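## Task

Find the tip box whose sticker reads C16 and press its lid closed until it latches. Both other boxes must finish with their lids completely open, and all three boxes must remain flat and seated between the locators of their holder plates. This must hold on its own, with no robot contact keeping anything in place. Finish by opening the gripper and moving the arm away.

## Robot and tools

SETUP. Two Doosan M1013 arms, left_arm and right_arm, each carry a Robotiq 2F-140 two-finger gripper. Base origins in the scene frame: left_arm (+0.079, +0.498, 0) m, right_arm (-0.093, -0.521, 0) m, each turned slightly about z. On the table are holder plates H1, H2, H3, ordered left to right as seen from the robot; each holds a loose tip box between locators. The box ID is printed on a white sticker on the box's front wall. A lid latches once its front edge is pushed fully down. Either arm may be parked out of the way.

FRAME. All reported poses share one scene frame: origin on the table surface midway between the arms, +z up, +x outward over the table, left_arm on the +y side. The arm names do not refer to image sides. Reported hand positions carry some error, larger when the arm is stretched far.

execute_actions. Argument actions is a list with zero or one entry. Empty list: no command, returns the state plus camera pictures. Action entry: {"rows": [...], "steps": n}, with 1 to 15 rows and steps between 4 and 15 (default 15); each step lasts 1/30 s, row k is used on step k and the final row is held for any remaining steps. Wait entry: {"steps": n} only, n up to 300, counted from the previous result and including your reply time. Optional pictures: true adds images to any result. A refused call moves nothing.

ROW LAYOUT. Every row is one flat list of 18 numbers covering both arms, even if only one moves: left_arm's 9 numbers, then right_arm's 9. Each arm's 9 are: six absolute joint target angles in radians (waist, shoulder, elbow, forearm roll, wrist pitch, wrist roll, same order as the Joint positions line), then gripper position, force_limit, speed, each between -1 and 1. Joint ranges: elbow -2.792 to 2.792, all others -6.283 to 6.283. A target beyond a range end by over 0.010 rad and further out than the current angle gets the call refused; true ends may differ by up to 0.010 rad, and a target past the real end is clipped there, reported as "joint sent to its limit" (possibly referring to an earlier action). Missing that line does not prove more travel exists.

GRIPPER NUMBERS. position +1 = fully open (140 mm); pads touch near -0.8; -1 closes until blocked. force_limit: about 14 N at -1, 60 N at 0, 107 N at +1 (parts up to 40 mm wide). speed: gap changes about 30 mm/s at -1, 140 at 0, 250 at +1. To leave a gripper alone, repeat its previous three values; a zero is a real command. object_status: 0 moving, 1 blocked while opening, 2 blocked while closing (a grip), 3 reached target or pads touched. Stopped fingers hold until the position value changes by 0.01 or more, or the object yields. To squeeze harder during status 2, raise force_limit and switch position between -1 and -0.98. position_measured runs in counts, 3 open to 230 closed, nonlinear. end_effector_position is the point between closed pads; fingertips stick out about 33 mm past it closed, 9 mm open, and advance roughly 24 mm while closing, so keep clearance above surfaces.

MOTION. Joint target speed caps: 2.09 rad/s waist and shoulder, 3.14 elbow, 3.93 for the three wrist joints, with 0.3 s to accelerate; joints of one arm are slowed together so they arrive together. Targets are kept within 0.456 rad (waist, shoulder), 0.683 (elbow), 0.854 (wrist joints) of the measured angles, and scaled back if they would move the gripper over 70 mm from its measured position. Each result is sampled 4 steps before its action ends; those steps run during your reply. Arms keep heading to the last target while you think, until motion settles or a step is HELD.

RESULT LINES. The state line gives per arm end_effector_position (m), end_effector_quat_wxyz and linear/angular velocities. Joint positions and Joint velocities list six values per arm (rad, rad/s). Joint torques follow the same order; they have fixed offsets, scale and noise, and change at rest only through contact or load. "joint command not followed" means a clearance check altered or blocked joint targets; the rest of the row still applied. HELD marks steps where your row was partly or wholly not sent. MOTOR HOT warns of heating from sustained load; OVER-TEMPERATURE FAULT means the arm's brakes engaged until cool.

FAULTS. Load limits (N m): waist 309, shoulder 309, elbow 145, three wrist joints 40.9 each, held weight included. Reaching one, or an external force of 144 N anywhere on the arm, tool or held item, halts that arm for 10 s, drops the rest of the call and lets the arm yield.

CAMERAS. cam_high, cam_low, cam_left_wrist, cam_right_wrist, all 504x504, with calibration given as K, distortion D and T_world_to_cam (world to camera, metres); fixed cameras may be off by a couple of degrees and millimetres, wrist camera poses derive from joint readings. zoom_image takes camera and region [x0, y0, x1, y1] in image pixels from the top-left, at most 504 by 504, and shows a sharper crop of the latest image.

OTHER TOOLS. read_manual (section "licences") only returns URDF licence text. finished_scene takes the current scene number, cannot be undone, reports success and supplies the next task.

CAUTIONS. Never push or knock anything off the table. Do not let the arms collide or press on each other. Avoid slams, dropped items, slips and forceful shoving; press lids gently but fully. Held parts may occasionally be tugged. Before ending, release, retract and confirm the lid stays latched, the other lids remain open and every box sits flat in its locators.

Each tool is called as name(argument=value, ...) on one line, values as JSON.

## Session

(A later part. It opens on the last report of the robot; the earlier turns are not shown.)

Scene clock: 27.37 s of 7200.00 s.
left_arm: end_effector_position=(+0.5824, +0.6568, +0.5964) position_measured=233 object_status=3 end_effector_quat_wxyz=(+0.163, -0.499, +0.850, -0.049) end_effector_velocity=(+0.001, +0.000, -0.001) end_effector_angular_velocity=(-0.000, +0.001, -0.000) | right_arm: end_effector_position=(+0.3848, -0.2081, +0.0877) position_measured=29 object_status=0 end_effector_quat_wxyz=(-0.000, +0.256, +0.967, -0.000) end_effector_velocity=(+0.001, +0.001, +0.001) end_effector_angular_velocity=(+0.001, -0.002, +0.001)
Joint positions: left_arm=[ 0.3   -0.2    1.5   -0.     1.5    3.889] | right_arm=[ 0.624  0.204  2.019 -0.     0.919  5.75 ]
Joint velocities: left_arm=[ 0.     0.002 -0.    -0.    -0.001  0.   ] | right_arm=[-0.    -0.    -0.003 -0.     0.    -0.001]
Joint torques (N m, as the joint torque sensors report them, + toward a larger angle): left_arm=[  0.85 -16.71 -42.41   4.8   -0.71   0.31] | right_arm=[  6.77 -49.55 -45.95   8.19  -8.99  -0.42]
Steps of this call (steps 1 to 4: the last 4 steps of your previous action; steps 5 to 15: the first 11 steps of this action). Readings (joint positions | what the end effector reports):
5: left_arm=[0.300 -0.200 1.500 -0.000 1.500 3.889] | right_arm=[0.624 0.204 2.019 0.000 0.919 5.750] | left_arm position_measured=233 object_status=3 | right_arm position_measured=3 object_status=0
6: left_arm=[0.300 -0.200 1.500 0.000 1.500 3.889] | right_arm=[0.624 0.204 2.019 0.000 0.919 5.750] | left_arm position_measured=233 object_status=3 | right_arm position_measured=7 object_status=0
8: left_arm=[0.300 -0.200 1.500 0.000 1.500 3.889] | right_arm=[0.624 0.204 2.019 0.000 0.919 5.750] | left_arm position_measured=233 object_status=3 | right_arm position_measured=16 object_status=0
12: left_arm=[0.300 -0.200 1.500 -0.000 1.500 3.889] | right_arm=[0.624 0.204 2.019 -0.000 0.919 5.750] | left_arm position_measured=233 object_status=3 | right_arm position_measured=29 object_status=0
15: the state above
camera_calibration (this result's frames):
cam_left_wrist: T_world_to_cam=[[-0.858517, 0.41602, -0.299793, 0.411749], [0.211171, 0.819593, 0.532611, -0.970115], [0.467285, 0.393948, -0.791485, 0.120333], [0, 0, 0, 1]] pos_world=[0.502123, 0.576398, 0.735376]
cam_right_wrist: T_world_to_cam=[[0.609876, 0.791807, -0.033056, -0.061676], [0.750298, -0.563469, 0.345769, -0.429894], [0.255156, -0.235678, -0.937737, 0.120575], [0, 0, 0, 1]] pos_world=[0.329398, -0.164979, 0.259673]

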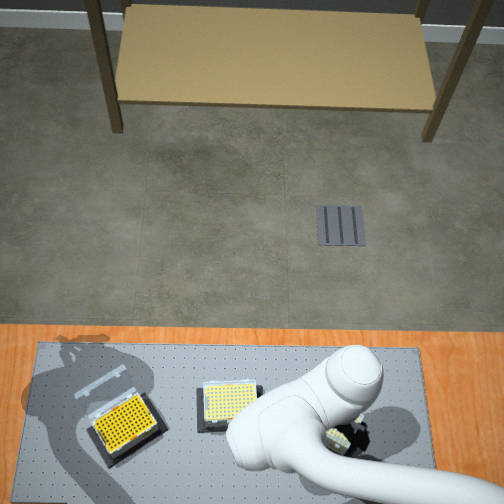

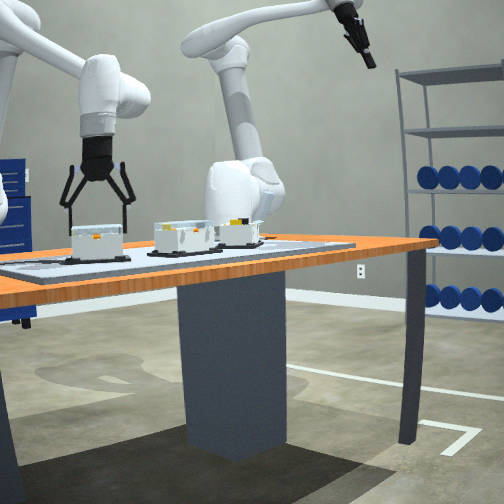

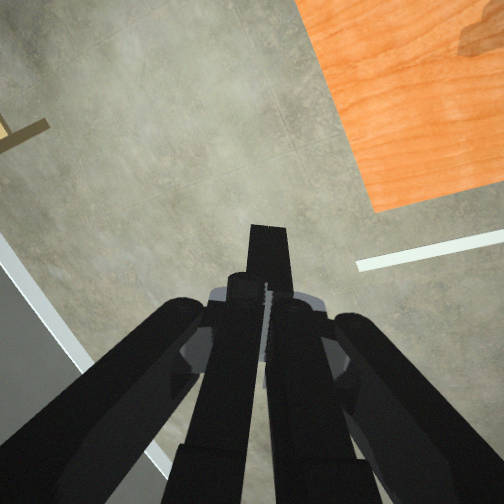

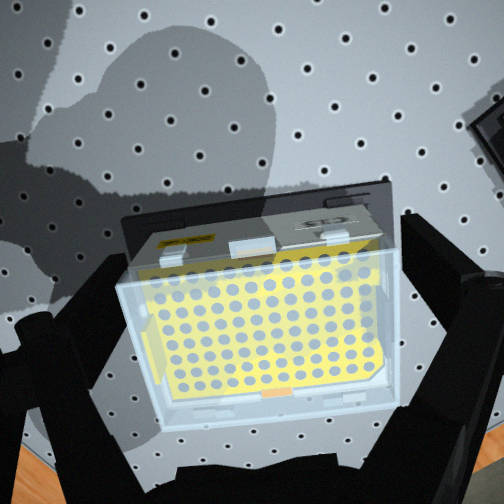

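execute_actions(actions=[{"rows":[[0.3,-0.2,1.5,0,1.5,3.889,-1,0,0,0.624,0.193,2.012,0,0.937,5.75,-1,-1,-0.5]],"steps":15}], pictures=true)

Scene clock: 27.87 s of 7200.00 s.
left_arm: end_effector_position=(+0.5824, +0.6568, +0.5964) position_measured=233 object_status=3 end_effector_quat_wxyz=(+0.163, -0.499, +0.850, -0.049) end_effector_velocity=(+0.001, +0.000, +0.001) end_effector_angular_velocity=(+0.001, -0.004, +0.000) | right_arm: end_effector_position=(+0.3844, -0.2082, +0.0972) position_measured=40 object_status=0 end_effector_quat_wxyz=(-0.000, +0.256, +0.967, -0.000) end_effector_velocity=(-0.000, -0.000, +0.000) end_effector_angular_velocity=(-0.001, +0.001, -0.001)
Joint positions: left_arm=[ 0.3   -0.2    1.5   -0.     1.5    3.889] | right_arm=[0.624 0.193 2.012 0.    0.937 5.75 ]
Joint velocities: left_arm=[ 0.    -0.001 -0.     0.    -0.003 -0.   ] | right_arm=[-0.    -0.    -0.    -0.     0.002  0.001]
Joint torques (N m, as the joint torque sensors report them, + toward a larger angle): left_arm=[  2.04 -14.82 -42.58   4.13  -0.47  -0.01] | right_arm=[  4.54 -52.55 -39.6    6.43  -4.52  -0.35]
Steps of this call (steps 1 to 4: the last 4 steps of your previous action; steps 5 to 15: the first 11 steps of this action). Readings (joint positions | what the end effector reports):
5: left_arm=[0.300 -0.200 1.500 -0.000 1.500 3.889] | right_arm=[0.624 0.203 2.019 -0.000 0.920 5.750] | left_arm position_measured=233 object_status=3 | right_arm position_measured=29 object_status=2
6: left_arm=[0.300 -0.200 1.500 -0.000 1.500 3.889] | right_arm=[0.624 0.199 2.016 -0.000 0.927 5.750] | left_arm position_measured=233 object_status=3 | right_arm position_measured=29 object_status=2
8: left_arm=[0.300 -0.200 1.500 -0.000 1.500 3.889] | right_arm=[0.624 0.194 2.012 0.000 0.935 5.750] | left_arm position_measured=233 object_status=3 | right_arm position_measured=38 object_status=0
12: left_arm=[0.300 -0.200 1.500 -0.000 1.500 3.889] | right_arm=[0.624 0.193 2.012 0.000 0.937 5.750] | left_arm position_measured=233 object_status=3 | right_arm position_measured=40 object_status=0
15: the state above
camera_calibration (this result's frames):
cam_left_wrist: T_world_to_cam=[[-0.858517, 0.41602, -0.299794, 0.411749], [0.211171, 0.819592, 0.532612, -0.970115], [0.467286, 0.393948, -0.791485, 0.120333], [0, 0, 0, 1]] pos_world=[0.502123, 0.576398, 0.735376]
cam_right_wrist: T_world_to_cam=[[0.61013, 0.79163, -0.0326209, -0.0612009], [0.750101, -0.563885, 0.345518, -0.432884], [0.255128, -0.23528, -0.937845, 0.129669], [0, 0, 0, 1]] pos_world=[0.328965, -0.16514, 0.269182]

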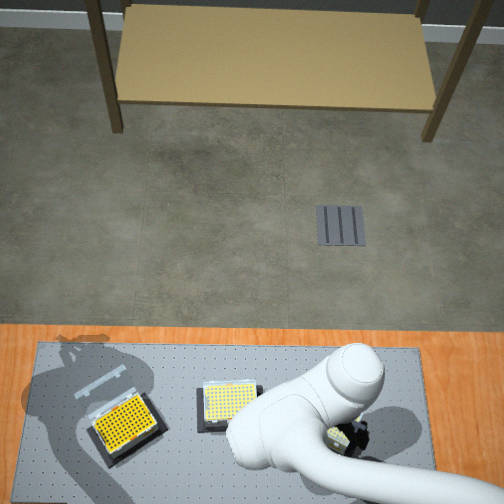

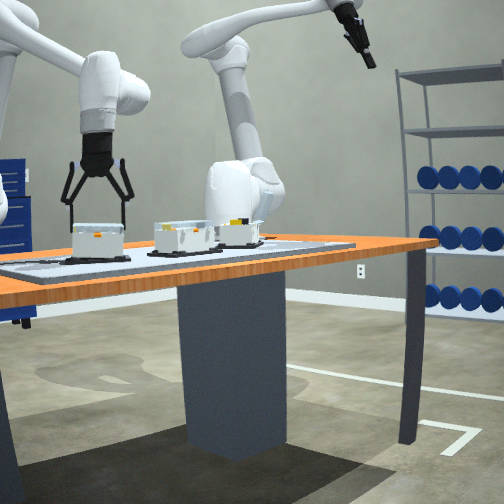

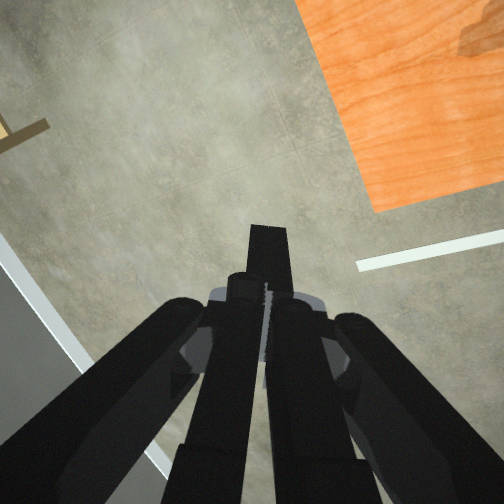

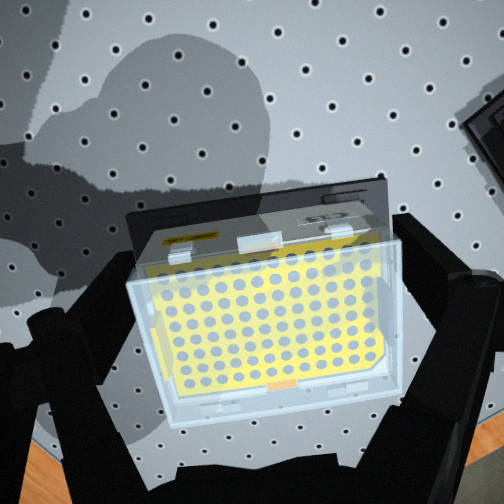

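zoom_image(camera="cam_low", region=[50, 180, 150, 280])

execute_actions(actions=[], pictures=false)

Region (50, 180, 150, 280) of cam_low's 504x504 image, scaled by 5.040, with more detail than that image has.

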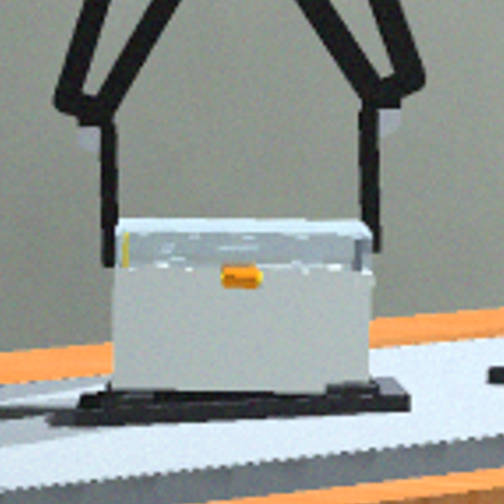

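Scene clock: 28.00 s of 7200.00 s.
left_arm: end_effector_position=(+0.5824, +0.6568, +0.5964) position_measured=233 object_status=3 end_effector_quat_wxyz=(+0.163, -0.499, +0.850, -0.049) end_effector_velocity=(+0.001, +0.000, +0.000) end_effector_angular_velocity=(+0.001, +0.000, -0.001) | right_arm: end_effector_position=(+0.3843, -0.2082, +0.0972) position_measured=40 object_status=2 end_effector_quat_wxyz=(-0.000, +0.256, +0.967, -0.000) end_effector_velocity=(-0.000, -0.000, -0.000) end_effector_angular_velocity=(-0.000, +0.001, +0.001)
Joint positions: left_arm=[ 0.3   -0.2    1.5   -0.     1.5    3.889] | right_arm=[0.624 0.193 2.012 0.    0.937 5.75 ]
Joint velocities: left_arm=[ 0.     0.001 -0.001  0.     0.     0.001] | right_arm=[ 0.     0.     0.001 -0.     0.    -0.001]
Joint torques (N m, as the joint torque sensors report them, + toward a larger angle): left_arm=[  0.31 -16.38 -42.98   4.23  -0.63   0.13] | right_arm=[  3.94 -52.79 -39.84   6.27  -4.18  -0.33]
Kept back: nothing.
Steps of this call (steps 1 to 4: the last 4 steps of your previous action). Readings (joint positions | what the end effector reports):
1: left_arm=[0.300 -0.200 1.500 0.000 1.500 3.889] | right_arm=[0.624 0.193 2.012 0.000 0.937 5.750] | left_arm position_measured=233 object_status=3 | right_arm position_measured=40 object_status=2
2: left_arm=[0.300 -0.200 1.500 -0.000 1.500 3.889] | right_arm=[0.624 0.193 2.012 0.000 0.937 5.750] | left_arm position_measured=233 object_status=3 | right_arm position_measured=40 object_status=2
4: the state above

execute_actions(actions=[{"rows":[[0.3,-0.2,1.5,0,1.5,3.889,-1,0,0,0.624,0.204,2.019,0,0.919,5.75,-1,-1,-0.5]],"steps":12}])

execute_actions(actions=[{"rows":[[0.3,-0.2,1.5,0,1.5,3.889,-1,0,0,0.624,0.204,2.019,0,0.919,5.75,1,-1,0]],"steps":12}])

execute_actions(actions=[{"rows":[[0.3,-0.2,1.5,0,1.5,3.889,-1,0,0,0.624,0.08,1.85,0,1.21,5.75,1,-1,0]],"steps":15}])

execute_actions(actions=[{"steps":8}], pictures=true)

Scene clock: 28.83 s of 7200.00 s.
left_arm: end_effector_position=(+0.5824, +0.6568, +0.5964) position_measured=233 object_status=3 end_effector_quat_wxyz=(+0.163, -0.499, +0.850, -0.049) end_effector_velocity=(+0.000, -0.000, -0.000) end_effector_angular_velocity=(+0.001, +0.001, -0.001) | right_arm: end_effector_position=(+0.3847, -0.2080, +0.0879) position_measured=41 object_status=2 end_effector_quat_wxyz=(-0.000, +0.256, +0.967, -0.000) end_effector_velocity=(+0.001, +0.001, -0.001) end_effector_angular_velocity=(+0.003, -0.002, -0.001)
Joint positions: left_arm=[ 0.3   -0.2    1.5   -0.     1.5    3.889] | right_arm=[ 0.624  0.204  2.019 -0.     0.919  5.75 ]
Joint velocities: left_arm=[-0.001  0.    -0.     0.001  0.001  0.   ] | right_arm=[-0.     0.001  0.     0.002 -0.005  0.   ]
Joint torques (N m, as the joint torque sensors report them, + toward a larger angle): left_arm=[  3.36 -16.99 -43.39   4.55  -0.61   0.36] | right_arm=[ 15.01 -41.21 -66.37  12.25 -23.93  -1.22]
Steps of this call (steps 1 to 15: the robot went on to your last target; steps 16 to 17: nothing new was sent; steps 18 to 25: the first 8 steps of this action). Readings (joint positions | what the end effector reports):
18: left_arm=[0.300 -0.200 1.500 -0.000 1.500 3.889] | right_arm=[0.624 0.194 2.012 0.000 0.937 5.750] | left_arm position_measured=233 object_status=3 | right_arm position_measured=40 object_status=2
19: left_arm=[0.300 -0.200 1.500 -0.000 1.500 3.889] | right_arm=[0.624 0.197 2.015 -0.000 0.931 5.750] | left_arm position_measured=233 object_status=3 | right_arm position_measured=40 object_status=2
21: left_arm=[0.300 -0.200 1.500 -0.000 1.500 3.889] | right_arm=[0.624 0.203 2.019 -0.000 0.921 5.750] | left_arm position_measured=233 object_status=3 | right_arm position_measured=40 object_status=2
25: the state above

Scene clock: 29.23 s of 7200.00 s.
left_arm: end_effector_position=(+0.5824, +0.6568, +0.5964) position_measured=233 object_status=3 end_effector_quat_wxyz=(+0.163, -0.499, +0.850, -0.049) end_effector_velocity=(-0.000, +0.000, +0.000) end_effector_angular_velocity=(+0.000, -0.000, +0.001) | right_arm: end_effector_position=(+0.3850, -0.2077, +0.0878) position_measured=3 object_status=0 end_effector_quat_wxyz=(-0.000, +0.256, +0.967, +0.000) end_effector_velocity=(-0.001, -0.002, -0.001) end_effector_angular_velocity=(-0.005, +0.003, +0.002)
Joint positions: left_arm=[ 0.3   -0.2    1.5   -0.     1.5    3.889] | right_arm=[0.624 0.204 2.019 0.    0.919 5.75 ]
Joint velocities: left_arm=[ 0.    -0.001  0.     0.     0.    -0.001] | right_arm=[ 0.    -0.     0.002 -0.004  0.003  0.   ]
Joint torques (N m, as the joint torque sensors report them, + toward a larger angle): left_arm=[  0.34 -16.57 -43.27   4.72  -0.55   0.58] | right_arm=[ -0.86 -54.75 -32.52   3.05   0.32  -0.48]
Steps of this call (steps 1 to 4: the last 4 steps of your previous action; steps 5 to 12: the first 8 steps of this action). Readings (joint positions | what the end effector reports):
5: left_arm=[0.300 -0.200 1.500 -0.000 1.500 3.889] | right_arm=[0.624 0.204 2.019 -0.000 0.919 5.750] | left_arm position_measured=233 object_status=3 | right_arm position_measured=41 object_status=0
6: left_arm=[0.300 -0.200 1.500 -0.000 1.500 3.889] | right_arm=[0.624 0.204 2.019 0.001 0.917 5.750] | left_arm position_measured=233 object_status=3 | right_arm position_measured=41 object_status=0
8: left_arm=[0.300 -0.200 1.500 -0.000 1.500 3.889] | right_arm=[0.624 0.204 2.018 0.001 0.917 5.750] | left_arm position_measured=233 object_status=3 | right_arm position_measured=19 object_status=0
12: the state above

Scene clock: 29.73 s of 7200.00 s.
left_arm: end_effector_position=(+0.5824, +0.6568, +0.5964) position_measured=233 object_status=3 end_effector_quat_wxyz=(+0.163, -0.499, +0.850, -0.049) end_effector_velocity=(+0.000, +0.000, -0.000) end_effector_angular_velocity=(+0.000, -0.000, +0.000) | right_arm: end_effector_position=(+0.3885, -0.2058, +0.2389) position_measured=3 object_status=3 end_effector_quat_wxyz=(+0.001, +0.256, +0.967, +0.001) end_effector_velocity=(-0.013, -0.007, +0.118) end_effector_angular_velocity=(+0.001, -0.001, +0.000)
Joint positions: left_arm=[ 0.3   -0.2    1.5   -0.     1.5    3.889] | right_arm=[0.624 0.082 1.853 0.    1.204 5.75 ]
Joint velocities: left_arm=[ 0.001  0.     0.001 -0.    -0.001  0.   ] | right_arm=[ 0.    -0.094 -0.123 -0.     0.216 -0.   ]
Joint torques (N m, as the joint torque sensors report them, + toward a larger angle): left_arm=[  2.49 -15.11 -42.21   4.36  -0.47   0.11] | right_arm=[ -4.85  -5.91 -18.87   1.88   0.1   -0.43]
Steps of this call (steps 1 to 4: the last 4 steps of your previous action; steps 5 to 15: the first 11 steps of this action). Readings (joint positions | what the end effector reports):
5: left_arm=[0.300 -0.200 1.500 -0.000 1.500 3.889] | right_arm=[0.624 0.204 2.018 0.000 0.921 5.750] | left_arm position_measured=233 object_status=3 | right_arm position_measured=3 object_status=0
6: left_arm=[0.300 -0.200 1.500 -0.000 1.500 3.889] | right_arm=[0.624 0.199 2.012 -0.000 0.933 5.750] | left_arm position_measured=233 object_status=3 | right_arm position_measured=3 object_status=3
8: left_arm=[0.300 -0.200 1.500 -0.000 1.500 3.889] | right_arm=[0.624 0.172 1.974 -0.000 0.997 5.750] | left_arm position_measured=233 object_status=3 | right_arm position_measured=3 object_status=3
12: left_arm=[0.300 -0.200 1.500 -0.000 1.500 3.889] | right_arm=[0.624 0.110 1.891 -0.000 1.139 5.750] | left_arm position_measured=233 object_status=3 | right_arm position_measured=3 object_status=3
15: the state above

Scene clock: 30.00 s of 7200.00 s.
left_arm: end_effector_position=(+0.5824, +0.6568, +0.5964) position_measured=233 object_status=3 end_effector_quat_wxyz=(+0.163, -0.499, +0.850, -0.049) end_effector_velocity=(+0.000, -0.000, +0.000) end_effector_angular_velocity=(-0.000, -0.001, -0.001) | right_arm: end_effector_position=(+0.3880, -0.2060, +0.2414) position_measured=3 object_status=3 end_effector_quat_wxyz=(+0.001, +0.256, +0.967, +0.001) end_effector_velocity=(+0.000, -0.000, +0.001) end_effector_angular_velocity=(+0.000, -0.001, +0.001)
Joint positions: left_arm=[ 0.3   -0.2    1.5   -0.     1.5    3.889] | right_arm=[0.624 0.08  1.85  0.    1.21  5.75 ]
Joint velocities: left_arm=[-0.     0.    -0.    -0.    -0.001  0.   ] | right_arm=[-0.    -0.001 -0.001 -0.     0.001 -0.001]
Joint torques (N m, as the joint torque sensors report them, + toward a larger angle): left_arm=[  4.21 -18.94 -41.96   4.67  -0.21   0.36] | right_arm=[ -0.21 -48.   -38.06   4.11   0.41  -0.37]
Kept back: nothing.
Steps of this call (steps 1 to 4: the last 4 steps of your previous action; steps 5 to 8: the robot went on to your last target). Readings (joint positions | what the end effector reports):
1: left_arm=[0.300 -0.200 1.500 -0.000 1.500 3.889] | right_arm=[0.624 0.080 1.851 0.000 1.208 5.750] | left_arm position_measured=233 object_status=3 | right_arm position_measured=3 object_status=3
2: left_arm=[0.300 -0.200 1.500 -0.000 1.500 3.889] | right_arm=[0.624 0.080 1.851 0.000 1.209 5.750] | left_arm position_measured=233 object_status=3 | right_arm position_measured=3 object_status=3
4: left_arm=[0.300 -0.200 1.500 -0.000 1.500 3.889] | right_arm=[0.624 0.080 1.850 0.000 1.210 5.750] | left_arm position_measured=233 object_status=3 | right_arm position_measured=3 object_status=3
8: the state above
camera_calibration (this result's frames):
cam_left_wrist: T_world_to_cam=[[-0.858517, 0.41602, -0.299794, 0.411749], [0.211171, 0.819592, 0.532612, -0.970115], [0.467286, 0.393948, -0.791485, 0.120333], [0, 0, 0, 1]] pos_world=[0.502123, 0.576398, 0.735376]
cam_right_wrist: T_world_to_cam=[[0.610073, 0.79174, -0.0309544, -0.0608077], [0.749624, -0.564085, 0.346226, -0.484273], [0.25666, -0.234428, -0.93764, 0.263993], [0, 0, 0, 1]] pos_world=[0.332363, -0.16314, 0.413316]

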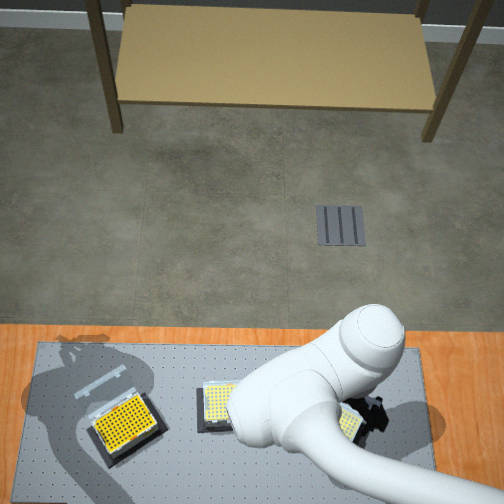

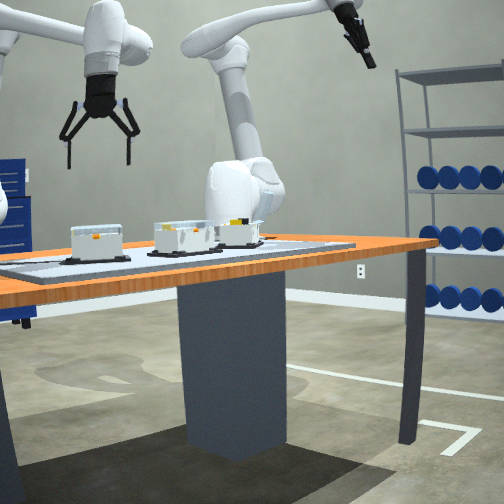

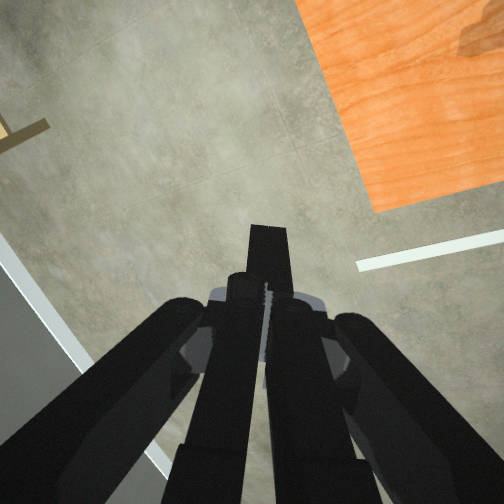

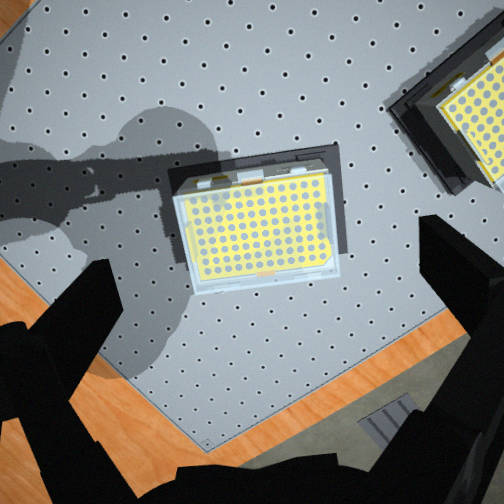

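zoom_image(camera="cam_low", region=[50, 200, 250, 280])

zoom_image(camera="cam_right_wrist", region=[150, 120, 370, 320])

Region (50, 200, 250, 280) of cam_low's 504x504 image, scaled by 2.520, with more detail than that image has; it fills the top 202 rows of this view, and the rest is white.

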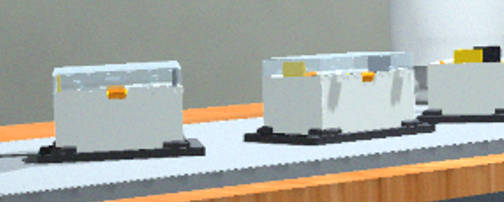

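Region (150, 120, 370, 320) of cam_right_wrist's 504x504 image, scaled by 2.291, with more detail than that image has; it fills the top 458 rows of this view, and the rest is white.

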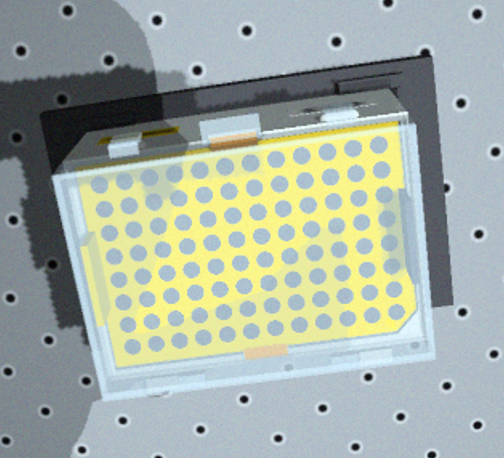

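execute_actions(actions=[{"rows":[[0.3,-0.2,1.5,0,1.5,3.889,-1,0,0,1.203,0.137,2.134,-0.897,1.129,2.45,-1,0,0]],"steps":15}])

execute_actions(actions=[{"steps":35}])

execute_actions(actions=[{"rows":[[0.3,-0.2,1.5,0,1.5,3.889,-1,0,0,1.203,0.278,2.205,-0.991,1.005,2.381,-1,0,0]],"steps":15}])

execute_actions(actions=[{"steps":6}], pictures=true)

Scene clock: 31.13 s of 7200.00 s.
left_arm: end_effector_position=(+0.5824, +0.6568, +0.5964) position_measured=233 object_status=3 end_effector_quat_wxyz=(+0.163, -0.499, +0.850, -0.049) end_effector_velocity=(-0.001, +0.000, +0.000) end_effector_angular_velocity=(+0.001, +0.001, -0.000) | right_arm: end_effector_position=(+0.3383, -0.2154, +0.1736) position_measured=77 object_status=0 end_effector_quat_wxyz=(+0.078, -0.414, +0.867, -0.267) end_effector_velocity=(-0.131, +0.215, -0.052) end_effector_angular_velocity=(-2.643, +0.628, +5.498)
Joint positions: left_arm=[ 0.3   -0.2    1.5   -0.     1.5    3.889] | right_arm=[ 0.991  0.119  2.046 -0.614  1.154  5.014]
Joint velocities: left_arm=[ 0.    -0.     0.     0.001  0.001  0.001] | right_arm=[ 1.348  0.115  0.575 -1.857 -0.164 -3.584]
Joint torques (N m, as the joint torque sensors report them, + toward a larger angle): left_arm=[  1.74 -16.43 -42.97   4.87  -0.31   0.38] | right_arm=[-17.4  -52.86 -41.     2.05   0.99   0.  ]
Steps of this call (steps 1 to 15: the robot went on to your last target; steps 16 to 23: nothing new was sent; steps 24 to 34: the first 11 steps of this action). Readings (joint positions | what the end effector reports):
24: left_arm=[0.300 -0.200 1.500 -0.000 1.500 3.889] | right_arm=[0.625 0.080 1.850 -0.001 1.210 5.749] | left_arm position_measured=233 object_status=3 | right_arm position_measured=3 object_status=0
25: left_arm=[0.300 -0.200 1.500 -0.000 1.500 3.889] | right_arm=[0.631 0.080 1.854 -0.013 1.210 5.737] | left_arm position_measured=233 object_status=3 | right_arm position_measured=9 object_status=0
27: left_arm=[0.300 -0.200 1.500 -0.000 1.500 3.889] | right_arm=[0.666 0.085 1.876 -0.080 1.203 5.670] | left_arm position_measured=233 object_status=3 | right_arm position_measured=24 object_status=0
31: left_arm=[0.300 -0.200 1.500 -0.000 1.500 3.889] | right_arm=[0.830 0.105 1.974 -0.380 1.175 5.364] | left_arm position_measured=233 object_status=3 | right_arm position_measured=54 object_status=0
34: the state above

Scene clock: 32.30 s of 7200.00 s.
left_arm: end_effector_position=(+0.5824, +0.6568, +0.5964) position_measured=233 object_status=3 end_effector_quat_wxyz=(+0.163, -0.499, +0.850, -0.049) end_effector_velocity=(-0.000, +0.000, +0.001) end_effector_angular_velocity=(+0.000, -0.001, +0.000) | right_arm: end_effector_position=(+0.3134, -0.1666, +0.1714) position_measured=233 object_status=3 end_effector_quat_wxyz=(+0.298, +0.863, +0.331, +0.241) end_effector_velocity=(-0.000, -0.000, -0.000) end_effector_angular_velocity=(+0.000, +0.000, +0.000)
Joint positions: left_arm=[ 0.3   -0.2    1.5   -0.     1.5    3.889] | right_arm=[ 1.203  0.137  2.134 -0.897  1.129  2.45 ]
Joint velocities: left_arm=[-0.    -0.    -0.001  0.    -0.    -0.   ] | right_arm=[ 0. -0.  0.  0. -0. -0.]
Joint torques (N m, as the joint torque sensors report them, + toward a larger angle): left_arm=[  4.17 -14.07 -43.62   4.41  -0.46   0.22] | right_arm=[ -1.04 -44.48 -28.98   0.61   1.35  -0.39]
Kept back: nothing.
Steps of this call (steps 1 to 4: the last 4 steps of your previous action; steps 5 to 35: the robot went on to your last target). Readings (joint positions | what the end effector reports):
1: left_arm=[0.300 -0.200 1.500 -0.000 1.500 3.889] | right_arm=[1.033 0.123 2.064 -0.671 1.149 4.891] | left_arm position_measured=233 object_status=3 | right_arm position_measured=85 object_status=0
2: left_arm=[0.300 -0.200 1.500 -0.000 1.500 3.889] | right_arm=[1.068 0.126 2.079 -0.718 1.145 4.767] | left_arm position_measured=233 object_status=3 | right_arm position_measured=92 object_status=0
4: left_arm=[0.300 -0.200 1.500 -0.000 1.500 3.889] | right_arm=[1.119 0.130 2.099 -0.786 1.139 4.517] | left_arm position_measured=233 object_status=3 | right_arm position_measured=108 object_status=0
8: left_arm=[0.300 -0.200 1.500 -0.000 1.500 3.889] | right_arm=[1.171 0.134 2.121 -0.855 1.133 4.018] | left_arm position_measured=233 object_status=3 | right_arm position_measured=138 object_status=0
35: the state above

Scene clock: 32.67 s of 7200.00 s.
left_arm: end_effector_position=(+0.5824, +0.6568, +0.5964) position_measured=233 object_status=3 end_effector_quat_wxyz=(+0.163, -0.499, +0.850, -0.049) end_effector_velocity=(-0.000, +0.000, +0.001) end_effector_angular_velocity=(-0.000, -0.002, +0.001) | right_arm: end_effector_position=(+0.3132, -0.1667, +0.0718) position_measured=233 object_status=3 end_effector_quat_wxyz=(+0.327, +0.812, +0.441, +0.199) end_effector_velocity=(+0.001, +0.003, -0.001) end_effector_angular_velocity=(+0.003, +0.002, +0.011)
Joint positions: left_arm=[ 0.3   -0.2    1.5   -0.     1.5    3.889] | right_arm=[ 1.203  0.278  2.205 -0.991  1.005  2.381]
Joint velocities: left_arm=[ 0.    -0.001 -0.    -0.    -0.001 -0.001] | right_arm=[-0.    -0.     0.    -0.005 -0.009 -0.004]
Joint torques (N m, as the joint torque sensors report them, + toward a larger angle): left_arm=[  3.13 -16.85 -42.44   4.79  -0.66  -0.06] | right_arm=[ -0.4  -53.96 -21.82   0.51   1.62  -0.68]
Steps of this call (steps 1 to 11: the first 11 steps of this action). Readings (joint positions | what the end effector reports):
1: left_arm=[0.300 -0.200 1.500 -0.000 1.500 3.889] | right_arm=[1.203 0.138 2.134 -0.898 1.128 2.450] | left_arm position_measured=233 object_status=3 | right_arm position_measured=233 object_status=3
2: left_arm=[0.300 -0.200 1.500 -0.000 1.500 3.889] | right_arm=[1.203 0.144 2.137 -0.902 1.123 2.447] | left_arm position_measured=233 object_status=3 | right_arm position_measured=233 object_status=3
4: left_arm=[0.300 -0.200 1.500 -0.000 1.500 3.889] | right_arm=[1.203 0.179 2.155 -0.925 1.091 2.429] | left_arm position_measured=233 object_status=3 | right_arm position_measured=233 object_status=3
8: left_arm=[0.300 -0.200 1.500 -0.000 1.500 3.889] | right_arm=[1.203 0.266 2.199 -0.983 1.016 2.387] | left_arm position_measured=233 object_status=3 | right_arm position_measured=233 object_status=3
11: the state above

Scene clock: 32.87 s of 7200.00 s.
left_arm: end_effector_position=(+0.5824, +0.6568, +0.5964) position_measured=233 object_status=3 end_effector_quat_wxyz=(+0.163, -0.499, +0.850, -0.049) end_effector_velocity=(-0.001, +0.000, +0.000) end_effector_angular_velocity=(+0.001, +0.000, +0.000) | right_arm: end_effector_position=(+0.3132, -0.1667, +0.0716) position_measured=233 object_status=3 end_effector_quat_wxyz=(+0.327, +0.812, +0.441, +0.199) end_effector_velocity=(-0.000, +0.000, -0.001) end_effector_angular_velocity=(-0.000, +0.001, +0.001)
Joint positions: left_arm=[ 0.3   -0.2    1.5   -0.     1.5    3.889] | right_arm=[ 1.203  0.278  2.205 -0.991  1.005  2.381]
Joint velocities: left_arm=[ 0.    -0.001  0.001  0.001  0.     0.   ] | right_arm=[ 0.     0.001  0.    -0.    -0.001 -0.   ]
Joint torques (N m, as the joint torque sensors report them, + toward a larger angle): left_arm=[ -0.44 -16.74 -42.92   4.42  -0.51   0.19] | right_arm=[ -1.09 -51.35 -21.58   0.24   1.66  -0.35]
Kept back: nothing.
Steps of this call (steps 1 to 4: the last 4 steps of your previous action; steps 5 to 6: the robot went on to your last target). Readings (joint positions | what the end effector reports):
1: left_arm=[0.300 -0.200 1.500 -0.000 1.500 3.889] | right_arm=[1.203 0.278 2.205 -0.991 1.005 2.381] | left_arm position_measured=233 object_status=3 | right_arm position_measured=233 object_status=3
2: left_arm=[0.300 -0.200 1.500 -0.000 1.500 3.889] | right_arm=[1.203 0.278 2.205 -0.991 1.005 2.381] | left_arm position_measured=233 object_status=3 | right_arm position_measured=233 object_status=3
4: left_arm=[0.300 -0.200 1.500 -0.000 1.500 3.889] | right_arm=[1.203 0.278 2.205 -0.991 1.005 2.381] | left_arm position_measured=233 object_status=3 | right_arm position_measured=233 object_status=3
6: the state above
camera_calibration (this result's frames):
cam_left_wrist: T_world_to_cam=[[-0.858517, 0.41602, -0.299794, 0.411749], [0.21117, 0.819592, 0.532612, -0.970115], [0.467286, 0.393949, -0.791485, 0.120333], [0, 0, 0, 1]] pos_world=[0.502123, 0.576398, 0.735376]
cam_right_wrist: T_world_to_cam=[[0.526916, -0.520883, 0.671595, -0.294588], [-0.775186, -0.618533, 0.128463, 0.136862], [0.34849, -0.588301, -0.729697, 0.0305339], [0, 0, 0, 1]] pos_world=[0.250676, -0.0508288, 0.202542]

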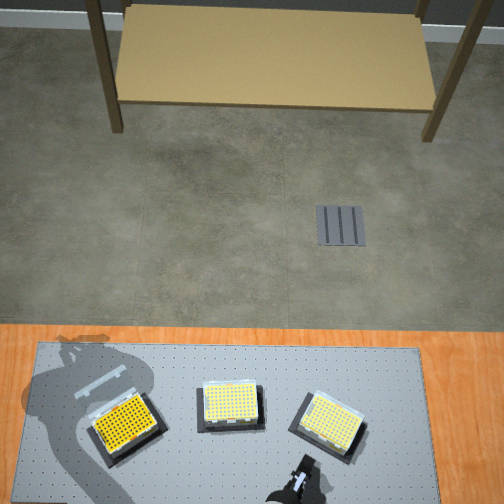

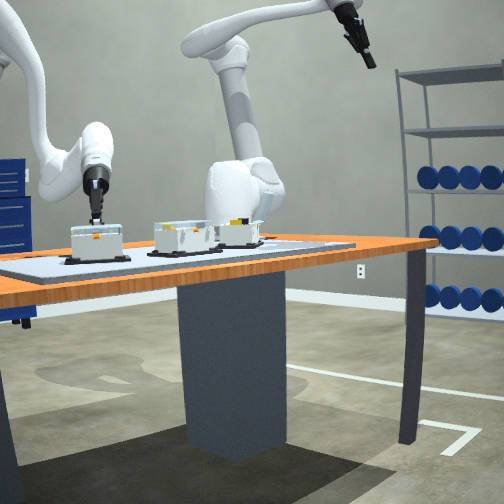

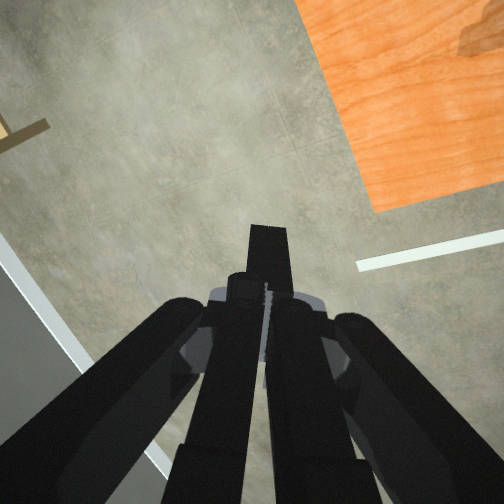

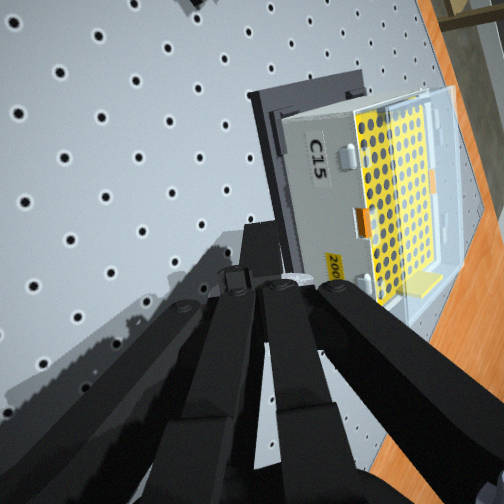

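zoom_image(camera="cam_right_wrist", region=[220, 60, 500, 340])

Region (220, 60, 500, 340) of cam_right_wrist's 504x504 image, scaled by 1.800, with more detail than that image has.

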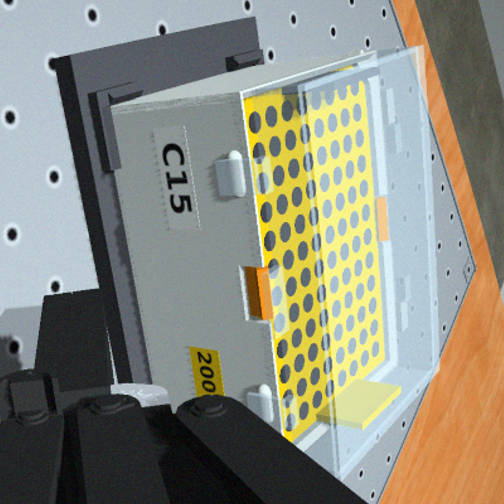

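execute_actions(actions=[{"rows":[[0.3,-0.2,1.5,0,1.5,3.889,-1,0,0,1.203,0.236,2.19,-0.963,1.036,2.40,-1,0,0]],"steps":10}])

execute_actions(actions=[{"rows":[[0.3,-0.2,1.5,0,1.5,3.889,-1,0,0,1.164,0.234,2.193,-0.984,1.015,2.39,-1,0,0]],"steps":12}], pictures=true)

zoom_image(camera="cam_right_wrist", region=[220, 100, 460, 340])

Scene clock: 33.87 s of 7200.00 s.
left_arm: end_effector_position=(+0.5824, +0.6568, +0.5964) position_measured=233 object_status=3 end_effector_quat_wxyz=(+0.163, -0.499, +0.850, -0.049) end_effector_velocity=(+0.000, +0.000, -0.001) end_effector_angular_velocity=(+0.000, +0.002, +0.000) | right_arm: end_effector_position=(+0.3133, -0.1668, +0.0980) position_measured=233 object_status=3 end_effector_quat_wxyz=(+0.319, +0.827, +0.412, +0.211) end_effector_velocity=(-0.003, -0.005, +0.011) end_effector_angular_velocity=(+0.018, -0.011, -0.034)
Joint positions: left_arm=[ 0.3   -0.2    1.5   -0.     1.5    3.889] | right_arm=[ 1.203  0.237  2.19  -0.964  1.035  2.399]
Joint velocities: left_arm=[ 0.     0.002 -0.     0.001  0.001 -0.   ] | right_arm=[-0.    -0.02  -0.002  0.018  0.02   0.014]
Joint torques (N m, as the joint torque sensors report them, + toward a larger angle): left_arm=[  1.7  -15.29 -42.26   4.67  -0.37   0.3 ] | right_arm=[ -3.36 -31.21 -18.31   0.6    1.54  -0.03]
Steps of this call (steps 1 to 15: the robot went on to your last target; steps 16 to 24: nothing new was sent; steps 25 to 30: the first 6 steps of this action). Readings (joint positions | what the end effector reports):
25: left_arm=[0.300 -0.200 1.500 -0.000 1.500 3.889] | right_arm=[1.203 0.277 2.205 -0.991 1.005 2.381] | left_arm position_measured=233 object_status=3 | right_arm position_measured=233 object_status=3
26: left_arm=[0.300 -0.200 1.500 -0.000 1.500 3.889] | right_arm=[1.203 0.272 2.203 -0.987 1.009 2.383] | left_arm position_measured=233 object_status=3 | right_arm position_measured=233 object_status=3
28: left_arm=[0.300 -0.200 1.500 -0.000 1.500 3.889] | right_arm=[1.203 0.246 2.193 -0.970 1.028 2.395] | left_arm position_measured=233 object_status=3 | right_arm position_measured=233 object_status=3
30: the state above

Scene clock: 34.27 s of 7200.00 s.
left_arm: end_effector_position=(+0.5824, +0.6568, +0.5964) position_measured=233 object_status=3 end_effector_quat_wxyz=(+0.163, -0.499, +0.850, -0.049) end_effector_velocity=(+0.000, -0.000, -0.000) end_effector_angular_velocity=(-0.001, -0.000, -0.000) | right_arm: end_effector_position=(+0.3305, -0.1768, +0.0983) position_measured=233 object_status=3 end_effector_quat_wxyz=(+0.319, +0.829, +0.409, +0.212) end_effector_velocity=(+0.001, +0.000, +0.000) end_effector_angular_velocity=(+0.000, -0.000, +0.003)
Joint positions: left_arm=[ 0.3   -0.2    1.5   -0.     1.5    3.889] | right_arm=[ 1.164  0.234  2.193 -0.984  1.015  2.39 ]
Joint velocities: left_arm=[-0.  0.  0. -0. -0. -0.] | right_arm=[-0.001 -0.     0.    -0.003 -0.002 -0.001]
Joint torques (N m, as the joint torque sensors report them, + toward a larger angle): left_arm=[ -0.09 -15.9  -41.85   4.49  -0.26   0.34] | right_arm=[  2.01 -49.11 -23.59   0.68   1.34  -0.12]
Steps of this call (steps 1 to 4: the last 4 steps of your previous action; steps 5 to 12: the first 8 steps of this action). Readings (joint positions | what the end effector reports):
5: left_arm=[0.300 -0.200 1.500 -0.000 1.500 3.889] | right_arm=[1.202 0.236 2.190 -0.963 1.036 2.400] | left_arm position_measured=233 object_status=3 | right_arm position_measured=233 object_status=3
6: left_arm=[0.300 -0.200 1.500 -0.000 1.500 3.889] | right_arm=[1.196 0.236 2.191 -0.967 1.032 2.398] | left_arm position_measured=233 object_status=3 | right_arm position_measured=233 object_status=3
8: left_arm=[0.300 -0.200 1.500 -0.000 1.500 3.889] | right_arm=[1.172 0.235 2.192 -0.980 1.019 2.392] | left_arm position_measured=233 object_status=3 | right_arm position_measured=233 object_status=3
12: the state above
camera_calibration (this result's frames):
cam_left_wrist: T_world_to_cam=[[-0.858516, 0.41602, -0.299794, 0.411749], [0.21117, 0.819592, 0.532612, -0.970115], [0.467286, 0.393948, -0.791485, 0.120333], [0, 0, 0, 1]] pos_world=[0.502123, 0.576398, 0.735376]
cam_right_wrist: T_world_to_cam=[[0.476722, -0.581801, 0.658971, -0.319841], [-0.811855, -0.578858, 0.0762535, 0.164872], [0.337086, -0.571341, -0.748293, 0.0467242], [0, 0, 0, 1]] pos_world=[0.270577, -0.0639513, 0.233158]

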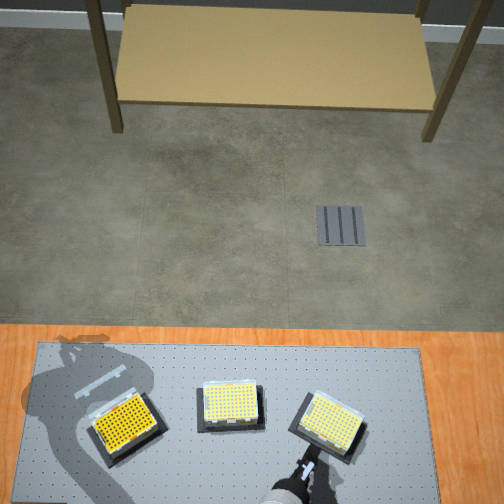

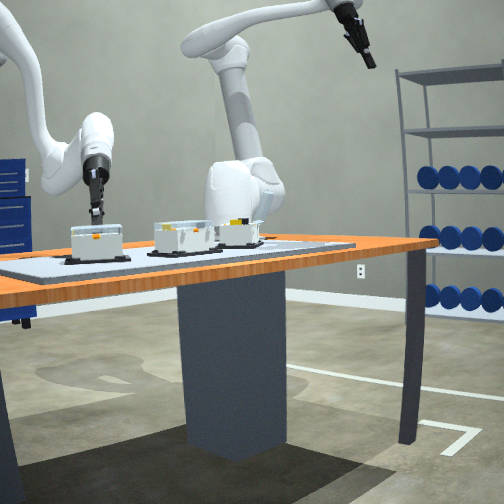

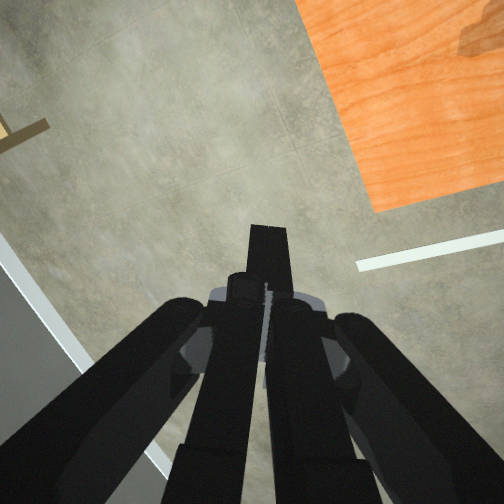

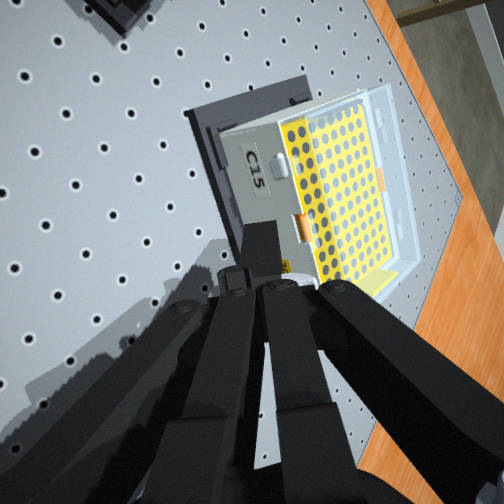

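Region (220, 100, 460, 340) of cam_right_wrist's 504x504 image, scaled by 2.100, with more detail than that image has.

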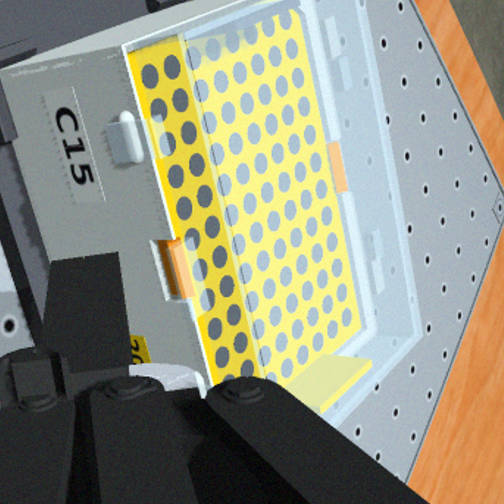

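execute_actions(actions=[{"rows":[[0.3,-0.2,1.5,0,1.5,3.889,-1,0,0,1.14,0.233,2.194,-0.997,1.002,2.38,-1,0,0]],"steps":12}], pictures=true)

zoom_image(camera="cam_right_wrist", region=[220, 100, 460, 340])

Scene clock: 36.40 s of 7200.00 s.
left_arm: end_effector_position=(+0.5824, +0.6568, +0.5964) position_measured=233 object_status=3 end_effector_quat_wxyz=(+0.163, -0.499, +0.850, -0.049) end_effector_velocity=(+0.001, -0.000, +0.001) end_effector_angular_velocity=(+0.000, -0.001, -0.000) | right_arm: end_effector_position=(+0.3413, -0.1827, +0.0985) position_measured=233 object_status=3 end_effector_quat_wxyz=(+0.319, +0.828, +0.409, +0.212) end_effector_velocity=(+0.000, -0.000, +0.000) end_effector_angular_velocity=(-0.001, +0.000, +0.002)
Joint positions: left_arm=[ 0.3   -0.2    1.5   -0.     1.5    3.889] | right_arm=[ 1.14   0.233  2.194 -0.997  1.002  2.38 ]
Joint velocities: left_arm=[-0.     0.    -0.001 -0.    -0.001  0.   ] | right_arm=[-0.001 -0.     0.    -0.001 -0.001 -0.002]
Joint torques (N m, as the joint torque sensors report them, + toward a larger angle): left_arm=[  1.27 -16.28 -41.29   4.73  -0.45   0.49] | right_arm=[  0.59 -49.05 -23.66   0.1    1.55  -0.42]
Steps of this call (steps 1 to 4: the last 4 steps of your previous action; steps 5 to 15: the robot went on to your last target; steps 16 to 56: nothing new was sent; steps 57 to 64: the first 8 steps of this action). Readings (joint positions | what the end effector reports):
57: left_arm=[0.300 -0.200 1.500 -0.000 1.500 3.889] | right_arm=[1.163 0.234 2.193 -0.984 1.015 2.390] | left_arm position_measured=233 object_status=3 | right_arm position_measured=233 object_status=3
58: left_arm=[0.300 -0.200 1.500 -0.000 1.500 3.889] | right_arm=[1.157 0.234 2.193 -0.988 1.011 2.387] | left_arm position_measured=233 object_status=3 | right_arm position_measured=233 object_status=3
60: left_arm=[0.300 -0.200 1.500 -0.000 1.500 3.889] | right_arm=[1.143 0.233 2.194 -0.996 1.004 2.381] | left_arm position_measured=233 object_status=3 | right_arm position_measured=233 object_status=3
64: the state above
camera_calibration (this result's frames):
cam_left_wrist: T_world_to_cam=[[-0.858516, 0.416021, -0.299794, 0.411749], [0.211171, 0.819592, 0.532612, -0.970115], [0.467286, 0.393948, -0.791485, 0.120333], [0, 0, 0, 1]] pos_world=[0.502123, 0.576398, 0.735376]
cam_right_wrist: T_world_to_cam=[[0.476637, -0.581587, 0.659222, -0.328563], [-0.811775, -0.578985, 0.0761382, 0.170147], [0.337399, -0.57143, -0.748084, 0.0396963], [0, 0, 0, 1]] pos_world=[0.281333, -0.0698914, 0.233337]

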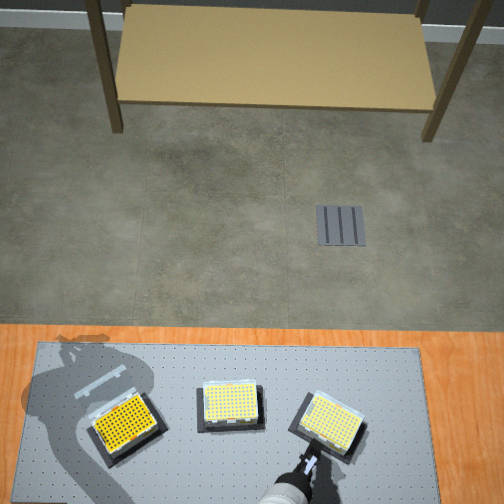

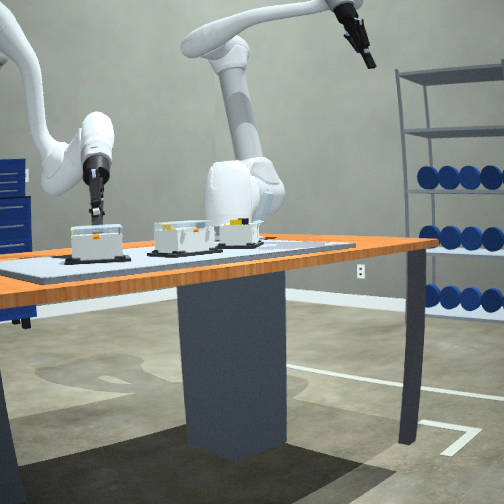

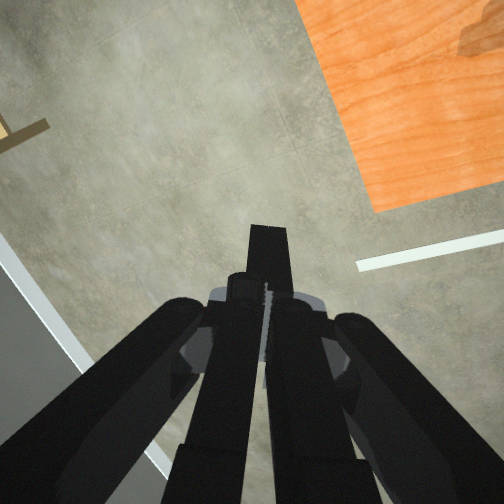

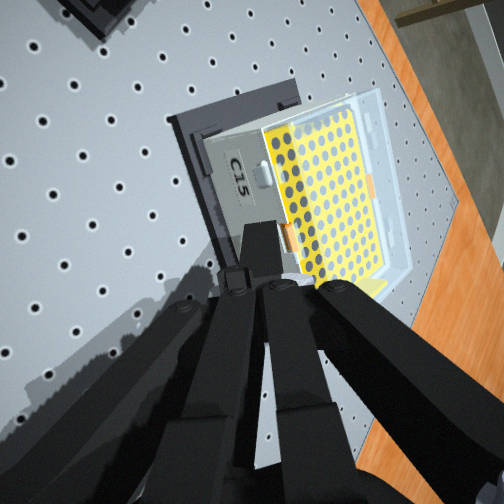

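Region (220, 100, 460, 340) of cam_right_wrist's 504x504 image, scaled by 2.100, with more detail than that image has.

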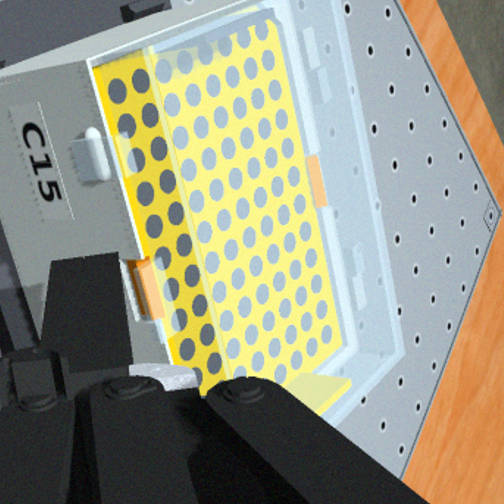

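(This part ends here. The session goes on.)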